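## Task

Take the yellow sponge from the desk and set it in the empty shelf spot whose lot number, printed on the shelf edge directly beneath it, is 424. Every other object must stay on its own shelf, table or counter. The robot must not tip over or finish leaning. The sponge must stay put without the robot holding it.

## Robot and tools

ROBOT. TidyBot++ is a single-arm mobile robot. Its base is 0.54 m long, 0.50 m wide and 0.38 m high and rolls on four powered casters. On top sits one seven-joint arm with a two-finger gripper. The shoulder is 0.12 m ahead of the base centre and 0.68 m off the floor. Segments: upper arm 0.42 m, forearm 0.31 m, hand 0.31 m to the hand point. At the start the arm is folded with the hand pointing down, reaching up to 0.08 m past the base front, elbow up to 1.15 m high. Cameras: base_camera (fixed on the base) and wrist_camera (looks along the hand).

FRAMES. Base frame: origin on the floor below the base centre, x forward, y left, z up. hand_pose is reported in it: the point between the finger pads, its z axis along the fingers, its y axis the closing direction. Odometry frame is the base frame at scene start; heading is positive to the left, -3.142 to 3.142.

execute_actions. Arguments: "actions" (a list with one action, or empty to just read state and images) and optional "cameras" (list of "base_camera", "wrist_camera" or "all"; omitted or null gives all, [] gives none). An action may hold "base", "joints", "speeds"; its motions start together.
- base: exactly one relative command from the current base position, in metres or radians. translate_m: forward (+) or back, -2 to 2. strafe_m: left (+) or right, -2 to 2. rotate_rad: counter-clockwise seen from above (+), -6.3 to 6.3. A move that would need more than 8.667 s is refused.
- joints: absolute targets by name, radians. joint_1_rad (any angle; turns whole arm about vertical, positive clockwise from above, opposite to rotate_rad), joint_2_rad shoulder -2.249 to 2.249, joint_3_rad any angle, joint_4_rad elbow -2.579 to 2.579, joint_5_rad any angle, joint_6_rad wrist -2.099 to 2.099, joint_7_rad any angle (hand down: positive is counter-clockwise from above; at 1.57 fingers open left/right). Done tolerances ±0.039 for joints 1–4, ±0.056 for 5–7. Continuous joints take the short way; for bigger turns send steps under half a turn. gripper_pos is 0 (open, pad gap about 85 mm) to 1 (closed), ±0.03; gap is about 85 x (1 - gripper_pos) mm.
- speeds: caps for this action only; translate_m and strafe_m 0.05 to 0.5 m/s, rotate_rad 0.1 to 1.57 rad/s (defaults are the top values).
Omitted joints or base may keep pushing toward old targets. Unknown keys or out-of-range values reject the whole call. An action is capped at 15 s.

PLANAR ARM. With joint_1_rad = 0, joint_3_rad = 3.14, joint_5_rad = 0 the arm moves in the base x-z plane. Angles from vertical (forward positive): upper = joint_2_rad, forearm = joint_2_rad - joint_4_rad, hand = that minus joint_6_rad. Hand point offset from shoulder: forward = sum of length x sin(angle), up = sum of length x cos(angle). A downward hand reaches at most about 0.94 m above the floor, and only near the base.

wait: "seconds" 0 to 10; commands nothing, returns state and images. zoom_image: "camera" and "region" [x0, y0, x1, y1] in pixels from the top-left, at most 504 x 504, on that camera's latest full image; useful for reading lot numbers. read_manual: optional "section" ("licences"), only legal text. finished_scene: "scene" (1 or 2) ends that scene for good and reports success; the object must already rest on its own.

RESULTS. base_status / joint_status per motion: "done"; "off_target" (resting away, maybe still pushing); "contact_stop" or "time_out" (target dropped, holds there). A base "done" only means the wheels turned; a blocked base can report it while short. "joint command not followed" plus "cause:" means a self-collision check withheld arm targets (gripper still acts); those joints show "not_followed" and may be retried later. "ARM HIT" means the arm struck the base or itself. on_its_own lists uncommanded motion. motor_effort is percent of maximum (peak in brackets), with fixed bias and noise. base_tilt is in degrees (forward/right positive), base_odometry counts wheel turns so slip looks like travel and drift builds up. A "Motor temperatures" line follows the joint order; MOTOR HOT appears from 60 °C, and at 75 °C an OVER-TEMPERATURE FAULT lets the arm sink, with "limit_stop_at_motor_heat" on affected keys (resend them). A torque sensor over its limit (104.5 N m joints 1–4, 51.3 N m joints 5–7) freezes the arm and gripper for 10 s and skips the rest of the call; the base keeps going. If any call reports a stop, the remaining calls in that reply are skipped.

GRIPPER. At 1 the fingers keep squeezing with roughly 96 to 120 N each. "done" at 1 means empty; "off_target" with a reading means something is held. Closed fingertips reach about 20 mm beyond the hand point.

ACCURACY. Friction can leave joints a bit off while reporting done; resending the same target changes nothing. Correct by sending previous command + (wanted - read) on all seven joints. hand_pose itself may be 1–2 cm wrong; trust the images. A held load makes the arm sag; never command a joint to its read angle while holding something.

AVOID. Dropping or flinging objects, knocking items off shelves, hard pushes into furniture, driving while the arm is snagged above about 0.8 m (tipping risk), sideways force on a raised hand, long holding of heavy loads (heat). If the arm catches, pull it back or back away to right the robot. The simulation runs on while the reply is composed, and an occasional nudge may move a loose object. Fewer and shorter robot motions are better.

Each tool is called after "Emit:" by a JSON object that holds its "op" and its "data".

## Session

Emit:
{"op": "execute_actions", "data": {"actions": []}}

Scene clock: 0.00 s.
Motor temperatures (°C, as the motors report them): [29 35 29 33 40 38 41]
base_odometry: x=+0.000 y=+0.000 heading=+0.000 (m, m, rad; odometry frame)
base_tilt: forward=-0.4 right=+0.1 (deg)
base_status: not commanded
joint_positions: joint_1_rad=-0.008 joint_2_rad=-0.335 joint_3_rad=+3.162 joint_4_rad=-2.534 joint_5_rad=-0.035 joint_6_rad=-0.837 joint_7_rad=+1.531 gripper_pos=+0.000
joint_status: not commanded
motor_effort: joint_1_rad=+0 joint_2_rad=-2 joint_3_rad=-1 joint_4_rad=+13 joint_5_rad=+0 joint_6_rad=+0 joint_7_rad=+0 (%)
hand_pose: x=+0.2680 y=+0.0084 z=+0.5851 quat_wxyz=(-0.018, +0.998, -0.037, +0.052) (m; base frame)
pictures: base_camera, wrist_camera
Images, in order (width x height): base_camera 644x364, wrist_camera 644x476.

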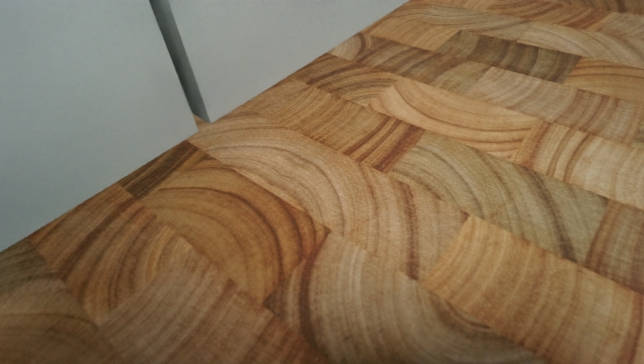

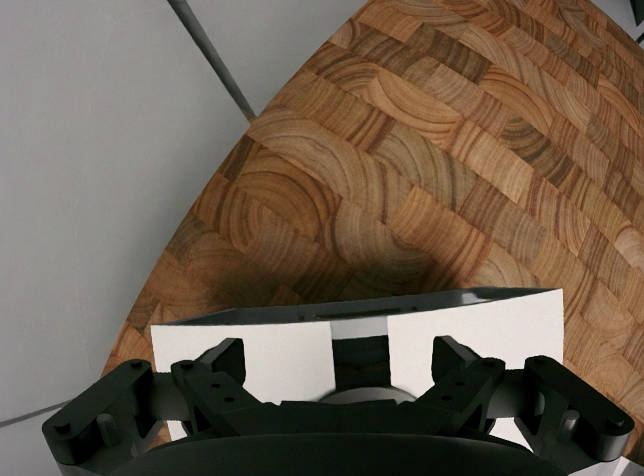

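Emit:
{"op": "execute_actions", "data": {"actions": [{"base":{"rotate_rad":-1.3},"joints":{"joint_2_rad":-0.5,"joint_4_rad":-1.6,"joint_6_rad":-0.8,"joint_3_rad":3.13,"joint_5_rad":0.03,"joint_7_rad":1.6}}]}}

Scene clock: 3.40 s.
Motor temperatures (°C, as the motors report them): [29 35 29 33 40 38 41]
base_odometry: x=+0.000 y=+0.000 heading=-1.300 (m, m, rad; odometry frame)
base_tilt: forward=-0.5 right=+0.1 (deg)
base_status: done
joint_positions: joint_1_rad=-0.008 joint_2_rad=-0.482 joint_3_rad=+3.146 joint_4_rad=-1.609 joint_5_rad=-0.003 joint_6_rad=-0.822 joint_7_rad=+1.565 gripper_pos=+0.000
joint_status: all done
motor_effort: joint_1_rad=+0(1) joint_2_rad=-3(8) joint_3_rad=-1(0) joint_4_rad=+20(20) joint_5_rad=+0(0) joint_6_rad=+7(8) joint_7_rad=+0(0) (%)
hand_pose: x=+0.4970 y=+0.0027 z=+1.0748 quat_wxyz=(-0.005, +0.827, -0.002, +0.562) (m; base frame)
pictures: base_camera, wrist_camera
Images, in order (width x height): base_camera 644x364, wrist_camera 644x476.

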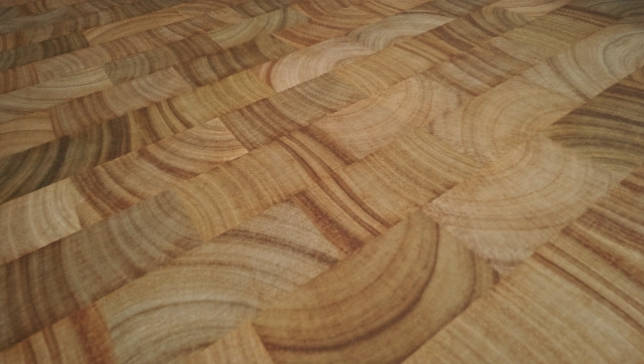

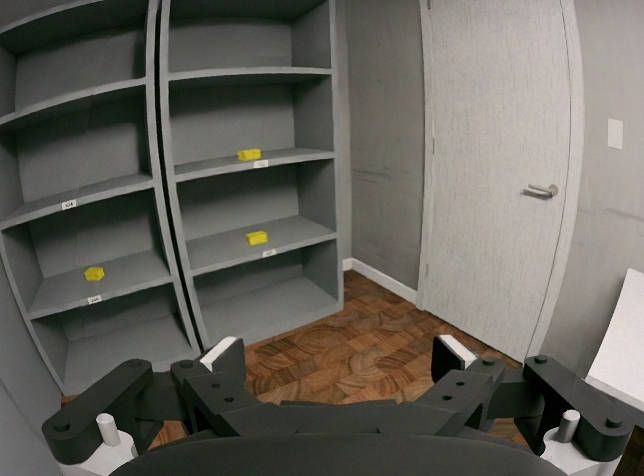

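Emit:
{"op": "zoom_image", "data": {"camera": "wrist_camera", "region": [40, 180, 100, 230]}}

Emit:
{"op": "execute_actions", "data": {"actions": [{"base":{"rotate_rad":-0.9},"joints":{"joint_1_rad":0.4,"joint_6_rad":-1.2}}]}}

Region (40, 180, 100, 230) of wrist_camera's 644x476 image, scaled by 8.400.

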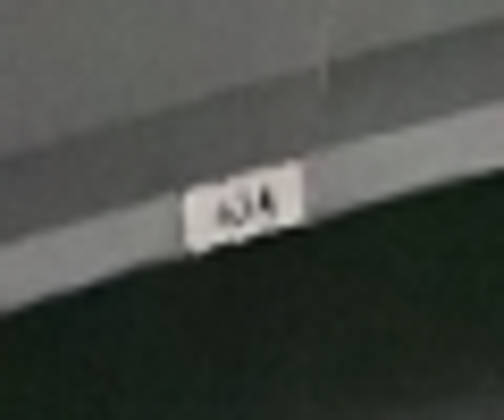

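Scene clock: 5.23 s.
Motor temperatures (°C, as the motors report them): [29 35 29 33 40 38 41]
base_odometry: x=+0.000 y=+0.000 heading=-2.199 (m, m, rad; odometry frame)
base_tilt: forward=-0.5 right=+0.2 (deg)
base_status: done
joint_positions: joint_1_rad=+0.392 joint_2_rad=-0.482 joint_3_rad=+3.137 joint_4_rad=-1.609 joint_5_rad=+0.001 joint_6_rad=-1.178 joint_7_rad=+1.565 gripper_pos=+0.000
joint_status: all done
motor_effort: joint_1_rad=+0(1) joint_2_rad=-2(4) joint_3_rad=-1(1) joint_4_rad=+18(19) joint_5_rad=+0(0) joint_6_rad=+6(8) joint_7_rad=-1(1) (%)
hand_pose: x=+0.4156 y=-0.1195 z=+0.9811 quat_wxyz=(+0.078, +0.896, -0.179, +0.399) (m; base frame)
pictures: base_camera, wrist_camera
Images, in order (width x height): base_camera 644x364, wrist_camera 644x476.

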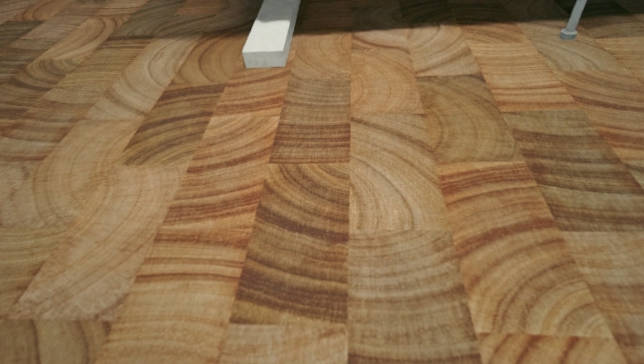

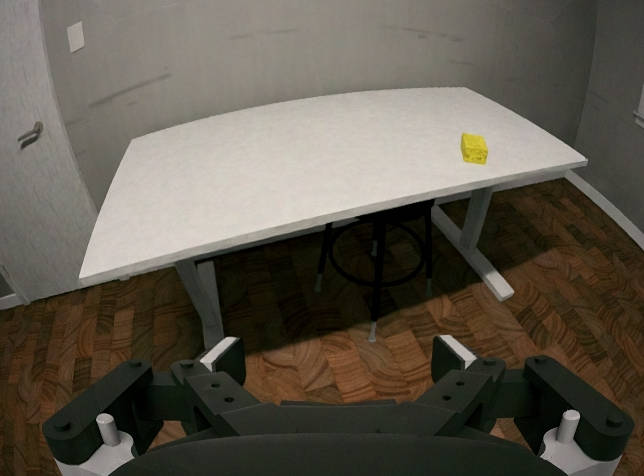

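Emit:
{"op": "execute_actions", "data": {"actions": [{"base":{"rotate_rad":-0.6},"joints":{"joint_1_rad":-0.01,"joint_2_rad":0.3,"joint_4_rad":-1.5,"joint_6_rad":-0.3}}]}}

Scene clock: 7.40 s.
Motor temperatures (°C, as the motors report them): [29 35 29 33 40 38 41]
base_odometry: x=+0.000 y=+0.000 heading=-2.799 (m, m, rad; odometry frame)
base_tilt: forward=-0.5 right=+0.1 (deg)
base_status: done
joint_positions: joint_1_rad=-0.004 joint_2_rad=+0.292 joint_3_rad=+3.137 joint_4_rad=-1.515 joint_5_rad=+0.001 joint_6_rad=-0.322 joint_7_rad=+1.565 gripper_pos=+0.000
joint_status: all done
motor_effort: joint_1_rad=+0(3) joint_2_rad=-31(33) joint_3_rad=-1(1) joint_4_rad=+20(20) joint_5_rad=+0(0) joint_6_rad=+8(8) joint_7_rad=-1(1) (%)
hand_pose: x=+0.8095 y=+0.0065 z=+0.8463 quat_wxyz=(-0.004, +0.875, +0.001, +0.485) (m; base frame)
pictures: base_camera, wrist_camera
Images, in order (width x height): base_camera 644x364, wrist_camera 644x476.

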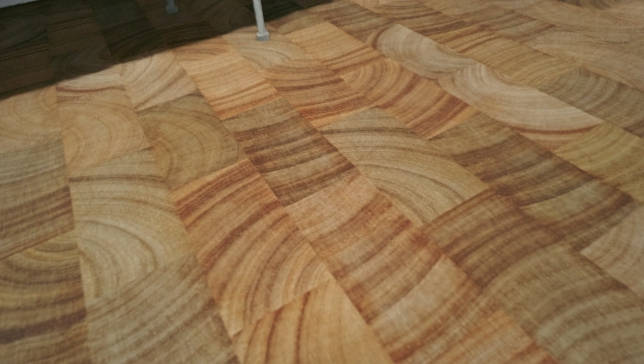

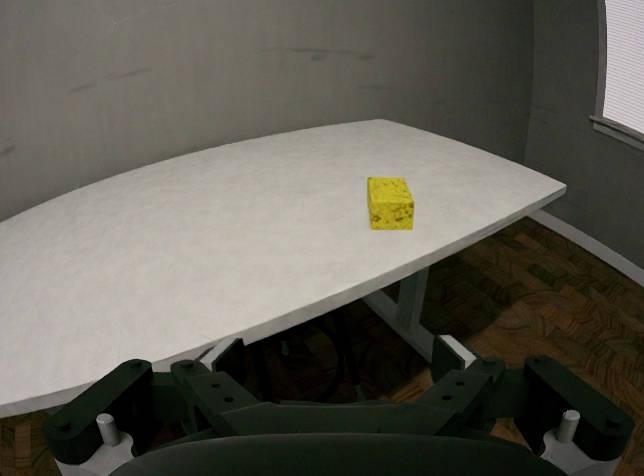

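Emit:
{"op": "execute_actions", "data": {"actions": [{"base":{"strafe_m":-0.08},"joints":{"joint_2_rad":0.48,"joint_4_rad":-1.46,"joint_6_rad":-0.05}}], "cameras": ["wrist_camera"]}}

Emit:
{"op": "execute_actions", "data": {"actions": [{"base":{"translate_m":0.18}}], "cameras": ["wrist_camera"]}}

Scene clock: 8.90 s.
Motor temperatures (°C, as the motors report them): [29 35 29 33 40 38 41]
base_odometry: x=-0.027 y=+0.076 heading=-2.800 (m, m, rad; odometry frame)
base_tilt: forward=-0.4 right=+0.1 (deg)
base_status: done
joint_positions: joint_1_rad=-0.004 joint_2_rad=+0.478 joint_3_rad=+3.136 joint_4_rad=-1.473 joint_5_rad=+0.001 joint_6_rad=-0.073 joint_7_rad=+1.565 gripper_pos=+0.000
joint_status: all done
motor_effort: joint_1_rad=+0(4) joint_2_rad=-37(40) joint_3_rad=-1(3) joint_4_rad=+18(20) joint_5_rad=+1(0) joint_6_rad=+7(7) joint_7_rad=-1(1) (%)
hand_pose: x=+0.8842 y=+0.0073 z=+0.8027 quat_wxyz=(-0.005, +0.848, +0.001, +0.530) (m; base frame)
pictures: wrist_camera
Images, in order (width x height): wrist_camera 644x476.

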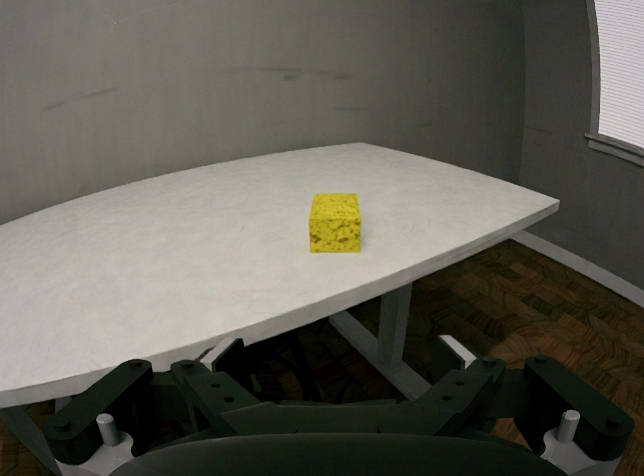

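Scene clock: 10.47 s.
Motor temperatures (°C, as the motors report them): [29 35 29 33 40 38 41]
base_odometry: x=-0.197 y=+0.015 heading=-2.800 (m, m, rad; odometry frame)
base_tilt: forward=-0.4 right=+0.0 (deg)
base_status: done
joint_positions: joint_1_rad=-0.004 joint_2_rad=+0.479 joint_3_rad=+3.136 joint_4_rad=-1.470 joint_5_rad=+0.001 joint_6_rad=-0.071 joint_7_rad=+1.565 gripper_pos=+0.000
joint_status: not commanded
motor_effort: joint_1_rad=+0(2) joint_2_rad=-38(42) joint_3_rad=-1(2) joint_4_rad=+21(21) joint_5_rad=+0(0) joint_6_rad=+7(8) joint_7_rad=-1(1) (%)
hand_pose: x=+0.8855 y=+0.0074 z=+0.8038 quat_wxyz=(-0.005, +0.847, +0.001, +0.532) (m; base frame)
pictures: wrist_camera
Images, in order (width x height): wrist_camera 644x476.

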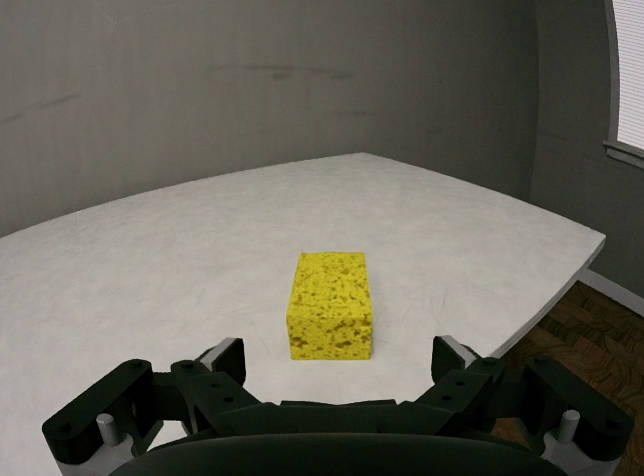

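Emit:
{"op": "execute_actions", "data": {"actions": [{"base":{"translate_m":0.11},"joints":{"joint_2_rad":0.555,"joint_1_rad":-0.025},"speeds":{"translate_m":0.08}}], "cameras": ["wrist_camera"]}}

Scene clock: 12.43 s.
Motor temperatures (°C, as the motors report them): [29 35 29 33 40 38 41]
base_odometry: x=-0.301 y=-0.021 heading=-2.800 (m, m, rad; odometry frame)
base_tilt: forward=-0.4 right=+0.1 (deg)
base_status: done
joint_positions: joint_1_rad=-0.013 joint_2_rad=+0.548 joint_3_rad=+3.136 joint_4_rad=-1.466 joint_5_rad=+0.001 joint_6_rad=-0.071 joint_7_rad=+1.565 gripper_pos=+0.000
joint_status: all done
motor_effort: joint_1_rad=+0(3) joint_2_rad=-38(41) joint_3_rad=-2(2) joint_4_rad=+19(21) joint_5_rad=+0(1) joint_6_rad=+6(8) joint_7_rad=-1(1) (%)
hand_pose: x=+0.8932 y=+0.0148 z=+0.7534 quat_wxyz=(-0.007, +0.863, +0.005, +0.504) (m; base frame)
pictures: wrist_camera
Images, in order (width x height): wrist_camera 644x476.

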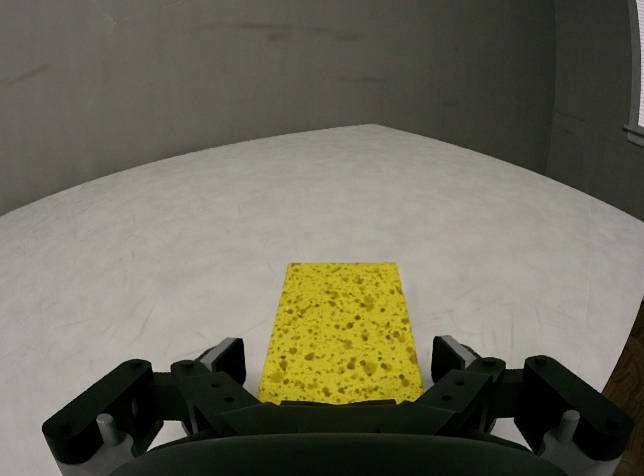

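Emit:
{"op": "execute_actions", "data": {"actions": [{"joints":{"gripper_pos":1}}], "cameras": []}}

Emit:
{"op": "execute_actions", "data": {"actions": [{"base":{"translate_m":-0.2},"speeds":{"translate_m":0.12},"joints":{"joint_1_rad":0.01,"joint_2_rad":-0.4,"joint_4_rad":-1.5,"joint_6_rad":-0.8}}], "cameras": []}}

Emit:
{"op": "execute_actions", "data": {"actions": [{"base":{"rotate_rad":2.13}}]}}

Scene clock: 16.77 s.
Motor temperatures (°C, as the motors report them): [29 35 29 33 40 38 41]
base_odometry: x=-0.301 y=-0.021 heading=-2.800 (m, m, rad; odometry frame)
base_tilt: forward=-0.4 right=+0.1 (deg)
base_status: not commanded
joint_positions: joint_1_rad=-0.013 joint_2_rad=+0.548 joint_3_rad=+3.136 joint_4_rad=-1.465 joint_5_rad=+0.001 joint_6_rad=-0.069 joint_7_rad=+1.565 gripper_pos=+0.375
joint_status: gripper_pos off_target (ended at +0.375, target +1.000)
motor_effort: joint_1_rad=+1(0) joint_2_rad=-39(39) joint_3_rad=-1(1) joint_4_rad=+19(20) joint_5_rad=+1(1) joint_6_rad=+7(6) joint_7_rad=-1(0) (%)
hand_pose: x=+0.8937 y=+0.0148 z=+0.7543 quat_wxyz=(-0.007, +0.863, +0.005, +0.506) (m; base frame)
pictures: none
No camera images: the call's "cameras" was empty. Leave "cameras" out to get every camera's image.

Scene clock: 19.23 s.
Motor temperatures (°C, as the motors report them): [29 35 29 33 40 38 41]
base_odometry: x=-0.112 y=+0.046 heading=-2.800 (m, m, rad; odometry frame)
base_tilt: forward=-0.5 right=+0.1 (deg)
base_status: done
joint_positions: joint_1_rad=-0.004 joint_2_rad=-0.400 joint_3_rad=+3.136 joint_4_rad=-1.486 joint_5_rad=+0.001 joint_6_rad=-0.779 joint_7_rad=+1.565 gripper_pos=+0.375
joint_status: all done
motor_effort: joint_1_rad=+0(0) joint_2_rad=-6(43) joint_3_rad=-1(2) joint_4_rad=+20(20) joint_5_rad=+0(0) joint_6_rad=+7(9) joint_7_rad=-1(1) (%)
hand_pose: x=+0.5310 y=+0.0057 z=+1.1256 quat_wxyz=(-0.003, +0.803, +0.002, +0.596) (m; base frame)
pictures: none
No camera images: the call's "cameras" was empty. Leave "cameras" out to get every camera's image.

Scene clock: 21.87 s.
Motor temperatures (°C, as the motors report them): [29 35 29 33 40 38 41]
base_odometry: x=-0.112 y=+0.046 heading=-0.670 (m, m, rad; odometry frame)
base_tilt: forward=-0.5 right=+0.1 (deg)
base_status: done
joint_positions: joint_1_rad=+0.001 joint_2_rad=-0.400 joint_3_rad=+3.135 joint_4_rad=-1.487 joint_5_rad=+0.001 joint_6_rad=-0.779 joint_7_rad=+1.565 gripper_pos=+0.375
joint_status: not commanded
motor_effort: joint_1_rad=+0(1) joint_2_rad=-6(8) joint_3_rad=-1(1) joint_4_rad=+19(20) joint_5_rad=+0(0) joint_6_rad=+7(7) joint_7_rad=-1(0) (%)
hand_pose: x=+0.5310 y=+0.0044 z=+1.1247 quat_wxyz=(-0.002, +0.804, +0.000, +0.595) (m; base frame)
pictures: base_camera, wrist_camera
Images, in order (width x height): base_camera 644x364, wrist_camera 644x476.

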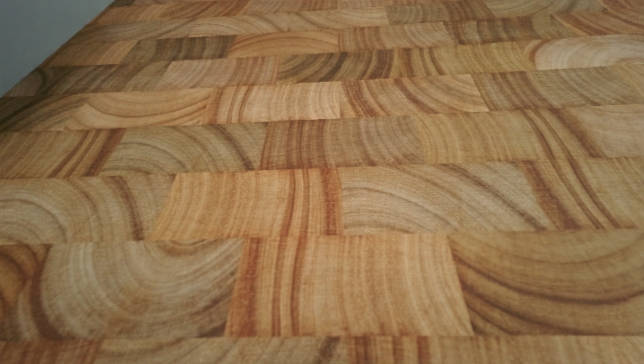

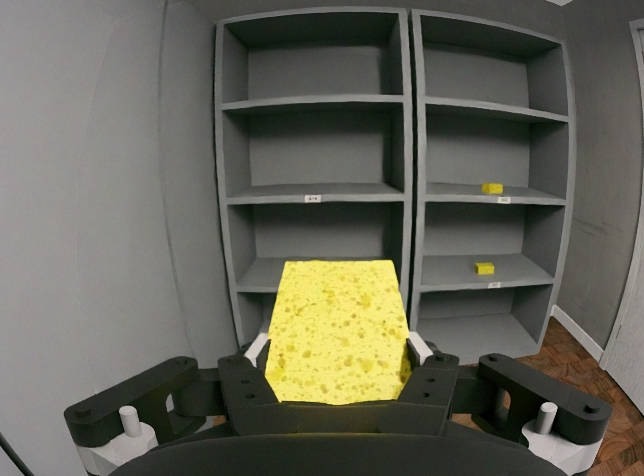

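Emit:
{"op": "zoom_image", "data": {"camera": "wrist_camera", "region": [290, 180, 340, 215]}}

Region (290, 180, 340, 215) of wrist_camera's 644x476 image, scaled by 10.080; it fills the top 353 rows of this view, and the rest is white.

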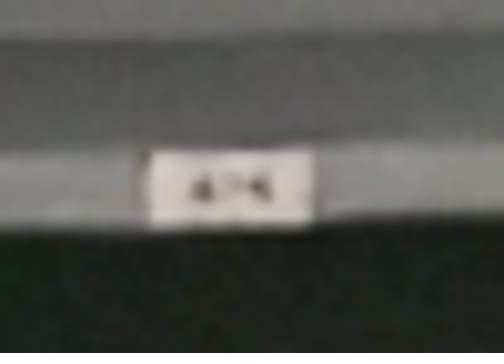

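Emit:
{"op": "execute_actions", "data": {"actions": [{"base":{"translate_m":0.75},"joints":{"joint_2_rad":0.07,"joint_4_rad":-1.04,"joint_6_rad":-0.95}}]}}

Scene clock: 24.83 s.
Motor temperatures (°C, as the motors report them): [29 35 29 33 40 38 41]
base_odometry: x=+0.476 y=-0.420 heading=-0.670 (m, m, rad; odometry frame)
base_tilt: forward=-0.5 right=+0.1 (deg)
base_status: done
joint_positions: joint_1_rad=+0.001 joint_2_rad=+0.072 joint_3_rad=+3.135 joint_4_rad=-1.055 joint_5_rad=+0.001 joint_6_rad=-0.929 joint_7_rad=+1.565 gripper_pos=+0.375
joint_status: all done
motor_effort: joint_1_rad=+0(0) joint_2_rad=-24(27) joint_3_rad=-1(0) joint_4_rad=+19(20) joint_5_rad=+1(0) joint_6_rad=+8(10) joint_7_rad=-1(0) (%)
hand_pose: x=+0.7087 y=+0.0043 z=+1.0910 quat_wxyz=(-0.003, +0.856, +0.000, +0.516) (m; base frame)
pictures: base_camera, wrist_camera
Images, in order (width x height): base_camera 644x364, wrist_camera 644x476.

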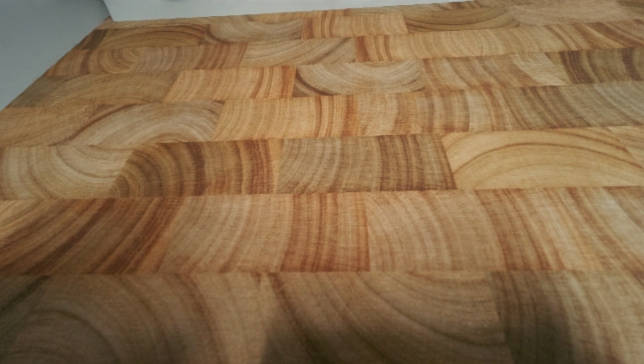

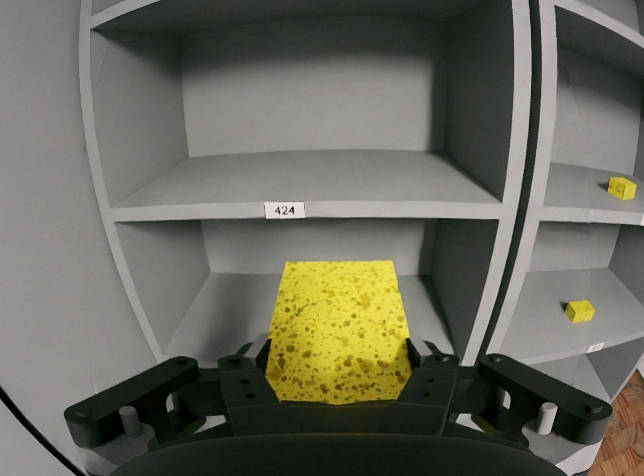

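Emit:
{"op": "execute_actions", "data": {"actions": [{"base":{"strafe_m":0.1}}], "cameras": ["wrist_camera"]}}

Emit:
{"op": "execute_actions", "data": {"actions": [{"base":{"translate_m":0.33}}]}}

Scene clock: 27.37 s.
Motor temperatures (°C, as the motors report them): [29 35 29 33 40 38 41]
base_odometry: x=+0.538 y=-0.341 heading=-0.670 (m, m, rad; odometry frame)
base_tilt: forward=-0.5 right=+0.1 (deg)
base_status: done
joint_positions: joint_1_rad=+0.003 joint_2_rad=+0.072 joint_3_rad=+3.132 joint_4_rad=-1.054 joint_5_rad=+0.001 joint_6_rad=-0.929 joint_7_rad=+1.565 gripper_pos=+0.375
joint_status: not commanded
motor_effort: joint_1_rad=+0(3) joint_2_rad=-23(23) joint_3_rad=-1(1) joint_4_rad=+19(20) joint_5_rad=+1(1) joint_6_rad=+8(7) joint_7_rad=-1(0) (%)
hand_pose: x=+0.7085 y=+0.0047 z=+1.0912 quat_wxyz=(-0.003, +0.856, +0.000, +0.516) (m; base frame)
pictures: wrist_camera
Images, in order (width x height): wrist_camera 644x476.

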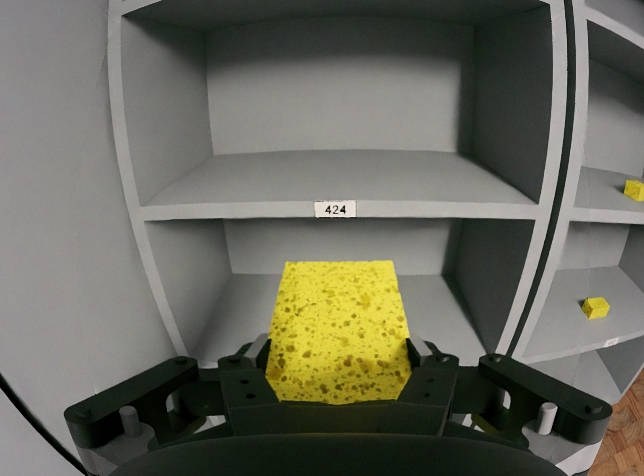

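Scene clock: 29.37 s.
Motor temperatures (°C, as the motors report them): [29 35 29 33 40 38 41]
base_odometry: x=+0.797 y=-0.546 heading=-0.669 (m, m, rad; odometry frame)
base_tilt: forward=-0.5 right=+0.1 (deg)
base_status: done
joint_positions: joint_1_rad=+0.003 joint_2_rad=+0.077 joint_3_rad=+3.132 joint_4_rad=-1.052 joint_5_rad=+0.001 joint_6_rad=-0.932 joint_7_rad=+1.565 gripper_pos=+0.375
joint_status: not commanded
motor_effort: joint_1_rad=-1(1) joint_2_rad=-24(27) joint_3_rad=-1(1) joint_4_rad=+20(21) joint_5_rad=+1(0) joint_6_rad=+7(8) joint_7_rad=-1(1) (%)
hand_pose: x=+0.7102 y=+0.0046 z=+1.0892 quat_wxyz=(-0.003, +0.857, +0.000, +0.515) (m; base frame)
pictures: base_camera, wrist_camera
Images, in order (width x height): base_camera 644x364, wrist_camera 644x476.

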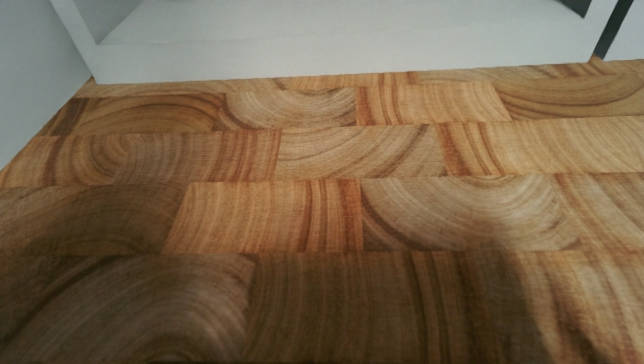

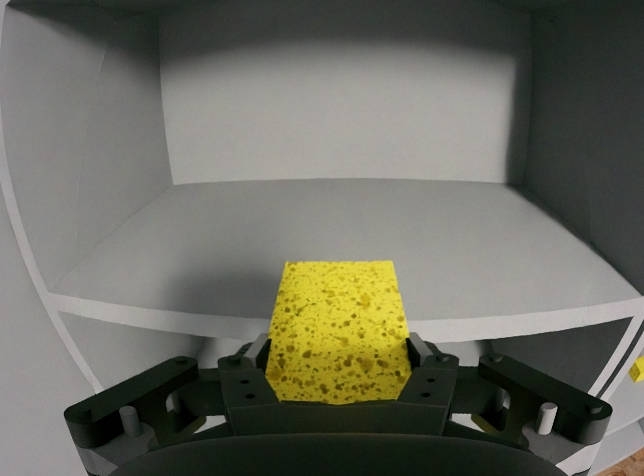

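Same height as before, about 2 cm farther.

Emit:
{"op": "execute_actions", "data": {"actions": [{"base":{"translate_m":0.19}}], "cameras": []}}

Emit:
{"op": "execute_actions", "data": {"actions": [{"joints":{"joint_2_rad":0.228,"joint_6_rad":-0.775}}], "cameras": []}}

Emit:
{"op": "execute_actions", "data": {"actions": [{"joints":{"joint_4_rad":-1.1,"joint_6_rad":-0.745}}], "cameras": ["wrist_camera"]}}

Scene clock: 31.07 s.
Motor temperatures (°C, as the motors report them): [29 35 29 34 40 38 41]
base_odometry: x=+0.947 y=-0.664 heading=-0.669 (m, m, rad; odometry frame)
base_tilt: forward=-0.4 right=+0.1 (deg)
base_status: done
joint_positions: joint_1_rad=+0.003 joint_2_rad=+0.079 joint_3_rad=+3.132 joint_4_rad=-1.051 joint_5_rad=+0.001 joint_6_rad=-0.932 joint_7_rad=+1.565 gripper_pos=+0.375
joint_status: not commanded
motor_effort: joint_1_rad=+0(1) joint_2_rad=-24(28) joint_3_rad=-1(2) joint_4_rad=+20(20) joint_5_rad=+0(0) joint_6_rad=+7(7) joint_7_rad=+0(1) (%)
hand_pose: x=+0.7107 y=+0.0046 z=+1.0887 quat_wxyz=(-0.003, +0.858, +0.000, +0.514) (m; base frame)
pictures: none
No camera images: the call's "cameras" was empty. Leave "cameras" out to get every camera's image.

Scene clock: 32.23 s.
Motor temperatures (°C, as the motors report them): [29 35 29 34 40 38 41]
base_odometry: x=+0.947 y=-0.664 heading=-0.669 (m, m, rad; odometry frame)
base_tilt: forward=-0.5 right=+0.1 (deg)
base_status: not commanded
joint_positions: joint_1_rad=+0.003 joint_2_rad=+0.231 joint_3_rad=+3.132 joint_4_rad=-1.049 joint_5_rad=+0.001 joint_6_rad=-0.798 joint_7_rad=+1.565 gripper_pos=+0.375
joint_status: all done
motor_effort: joint_1_rad=+0(0) joint_2_rad=-30(33) joint_3_rad=-1(1) joint_4_rad=+20(22) joint_5_rad=+0(0) joint_6_rad=+7(8) joint_7_rad=+0(1) (%)
hand_pose: x=+0.7886 y=+0.0046 z=+1.0301 quat_wxyz=(-0.004, +0.862, +0.000, +0.507) (m; base frame)
pictures: none
No camera images: the call's "cameras" was empty. Leave "cameras" out to get every camera's image.

Scene clock: 33.00 s.
Motor temperatures (°C, as the motors report them): [29 35 29 34 40 38 41]
base_odometry: x=+0.946 y=-0.664 heading=-0.669 (m, m, rad; odometry frame)
base_tilt: forward=-0.5 right=+0.1 (deg)
base_status: not commanded
joint_positions: joint_1_rad=+0.003 joint_2_rad=+0.229 joint_3_rad=+3.132 joint_4_rad=-1.080 joint_5_rad=+0.001 joint_6_rad=-0.763 joint_7_rad=+1.565 gripper_pos=+0.375
joint_status: all done
motor_effort: joint_1_rad=+0(0) joint_2_rad=-28(30) joint_3_rad=-1(1) joint_4_rad=+19(21) joint_5_rad=+1(0) joint_6_rad=+7(7) joint_7_rad=-1(1) (%)
hand_pose: x=+0.7909 y=+0.0046 z=+1.0236 quat_wxyz=(-0.004, +0.860, +0.000, +0.510) (m; base frame)
pictures: wrist_camera
Images, in order (width x height): wrist_camera 644x476.

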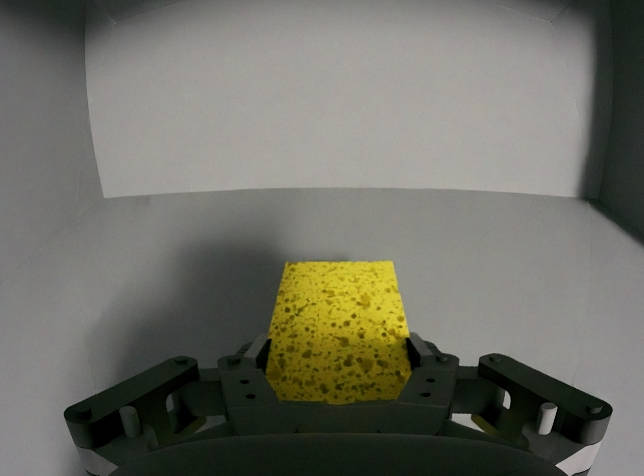

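Emit:
{"op": "execute_actions", "data": {"actions": [{"joints":{"gripper_pos":0}}], "cameras": []}}

Emit:
{"op": "execute_actions", "data": {"actions": [{"base":{"translate_m":-0.3},"joints":{"joint_2_rad":0.15}}], "cameras": ["wrist_camera"]}}

Scene clock: 34.17 s.
Motor temperatures (°C, as the motors report them): [29 35 29 34 40 38 41]
base_odometry: x=+0.946 y=-0.664 heading=-0.669 (m, m, rad; odometry frame)
base_tilt: forward=-0.5 right=+0.1 (deg)
base_status: not commanded
joint_positions: joint_1_rad=+0.003 joint_2_rad=+0.229 joint_3_rad=+3.132 joint_4_rad=-1.085 joint_5_rad=+0.001 joint_6_rad=-0.763 joint_7_rad=+1.565 gripper_pos=+0.000
joint_status: all done
motor_effort: joint_1_rad=+0(1) joint_2_rad=-29(30) joint_3_rad=-1(1) joint_4_rad=+20(21) joint_5_rad=+0(0) joint_6_rad=+7(7) joint_7_rad=-1(1) (%)
hand_pose: x=+0.7906 y=+0.0046 z=+1.0205 quat_wxyz=(-0.004, +0.862, +0.000, +0.507) (m; base frame)
pictures: none
No camera images: the call's "cameras" was empty. Leave "cameras" out to get every camera's image.

Scene clock: 36.20 s.
Motor temperatures (°C, as the motors report them): [29 35 29 34 40 38 41]
base_odometry: x=+0.711 y=-0.478 heading=-0.669 (m, m, rad; odometry frame)
base_tilt: forward=-0.5 right=+0.1 (deg)
base_status: done
joint_positions: joint_1_rad=+0.004 joint_2_rad=+0.149 joint_3_rad=+3.132 joint_4_rad=-1.092 joint_5_rad=+0.001 joint_6_rad=-0.763 joint_7_rad=+1.565 gripper_pos=+0.000
joint_status: all done
motor_effort: joint_1_rad=+0(3) joint_2_rad=-25(34) joint_3_rad=-1(3) joint_4_rad=+19(21) joint_5_rad=+1(0) joint_6_rad=+8(8) joint_7_rad=-1(1) (%)
hand_pose: x=+0.7613 y=+0.0042 z=+1.0693 quat_wxyz=(-0.003, +0.842, +0.000, +0.539) (m; base frame)
pictures: wrist_camera
Images, in order (width x height): wrist_camera 644x476.

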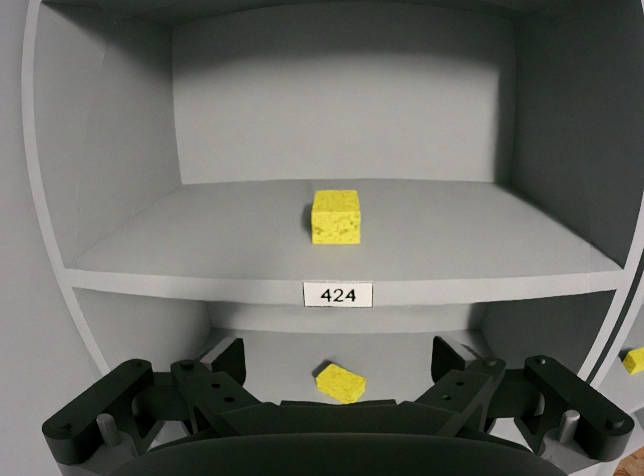

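Emit:
{"op": "finished_scene", "data": {"scene": 2}}

The scene is finished: the task was done.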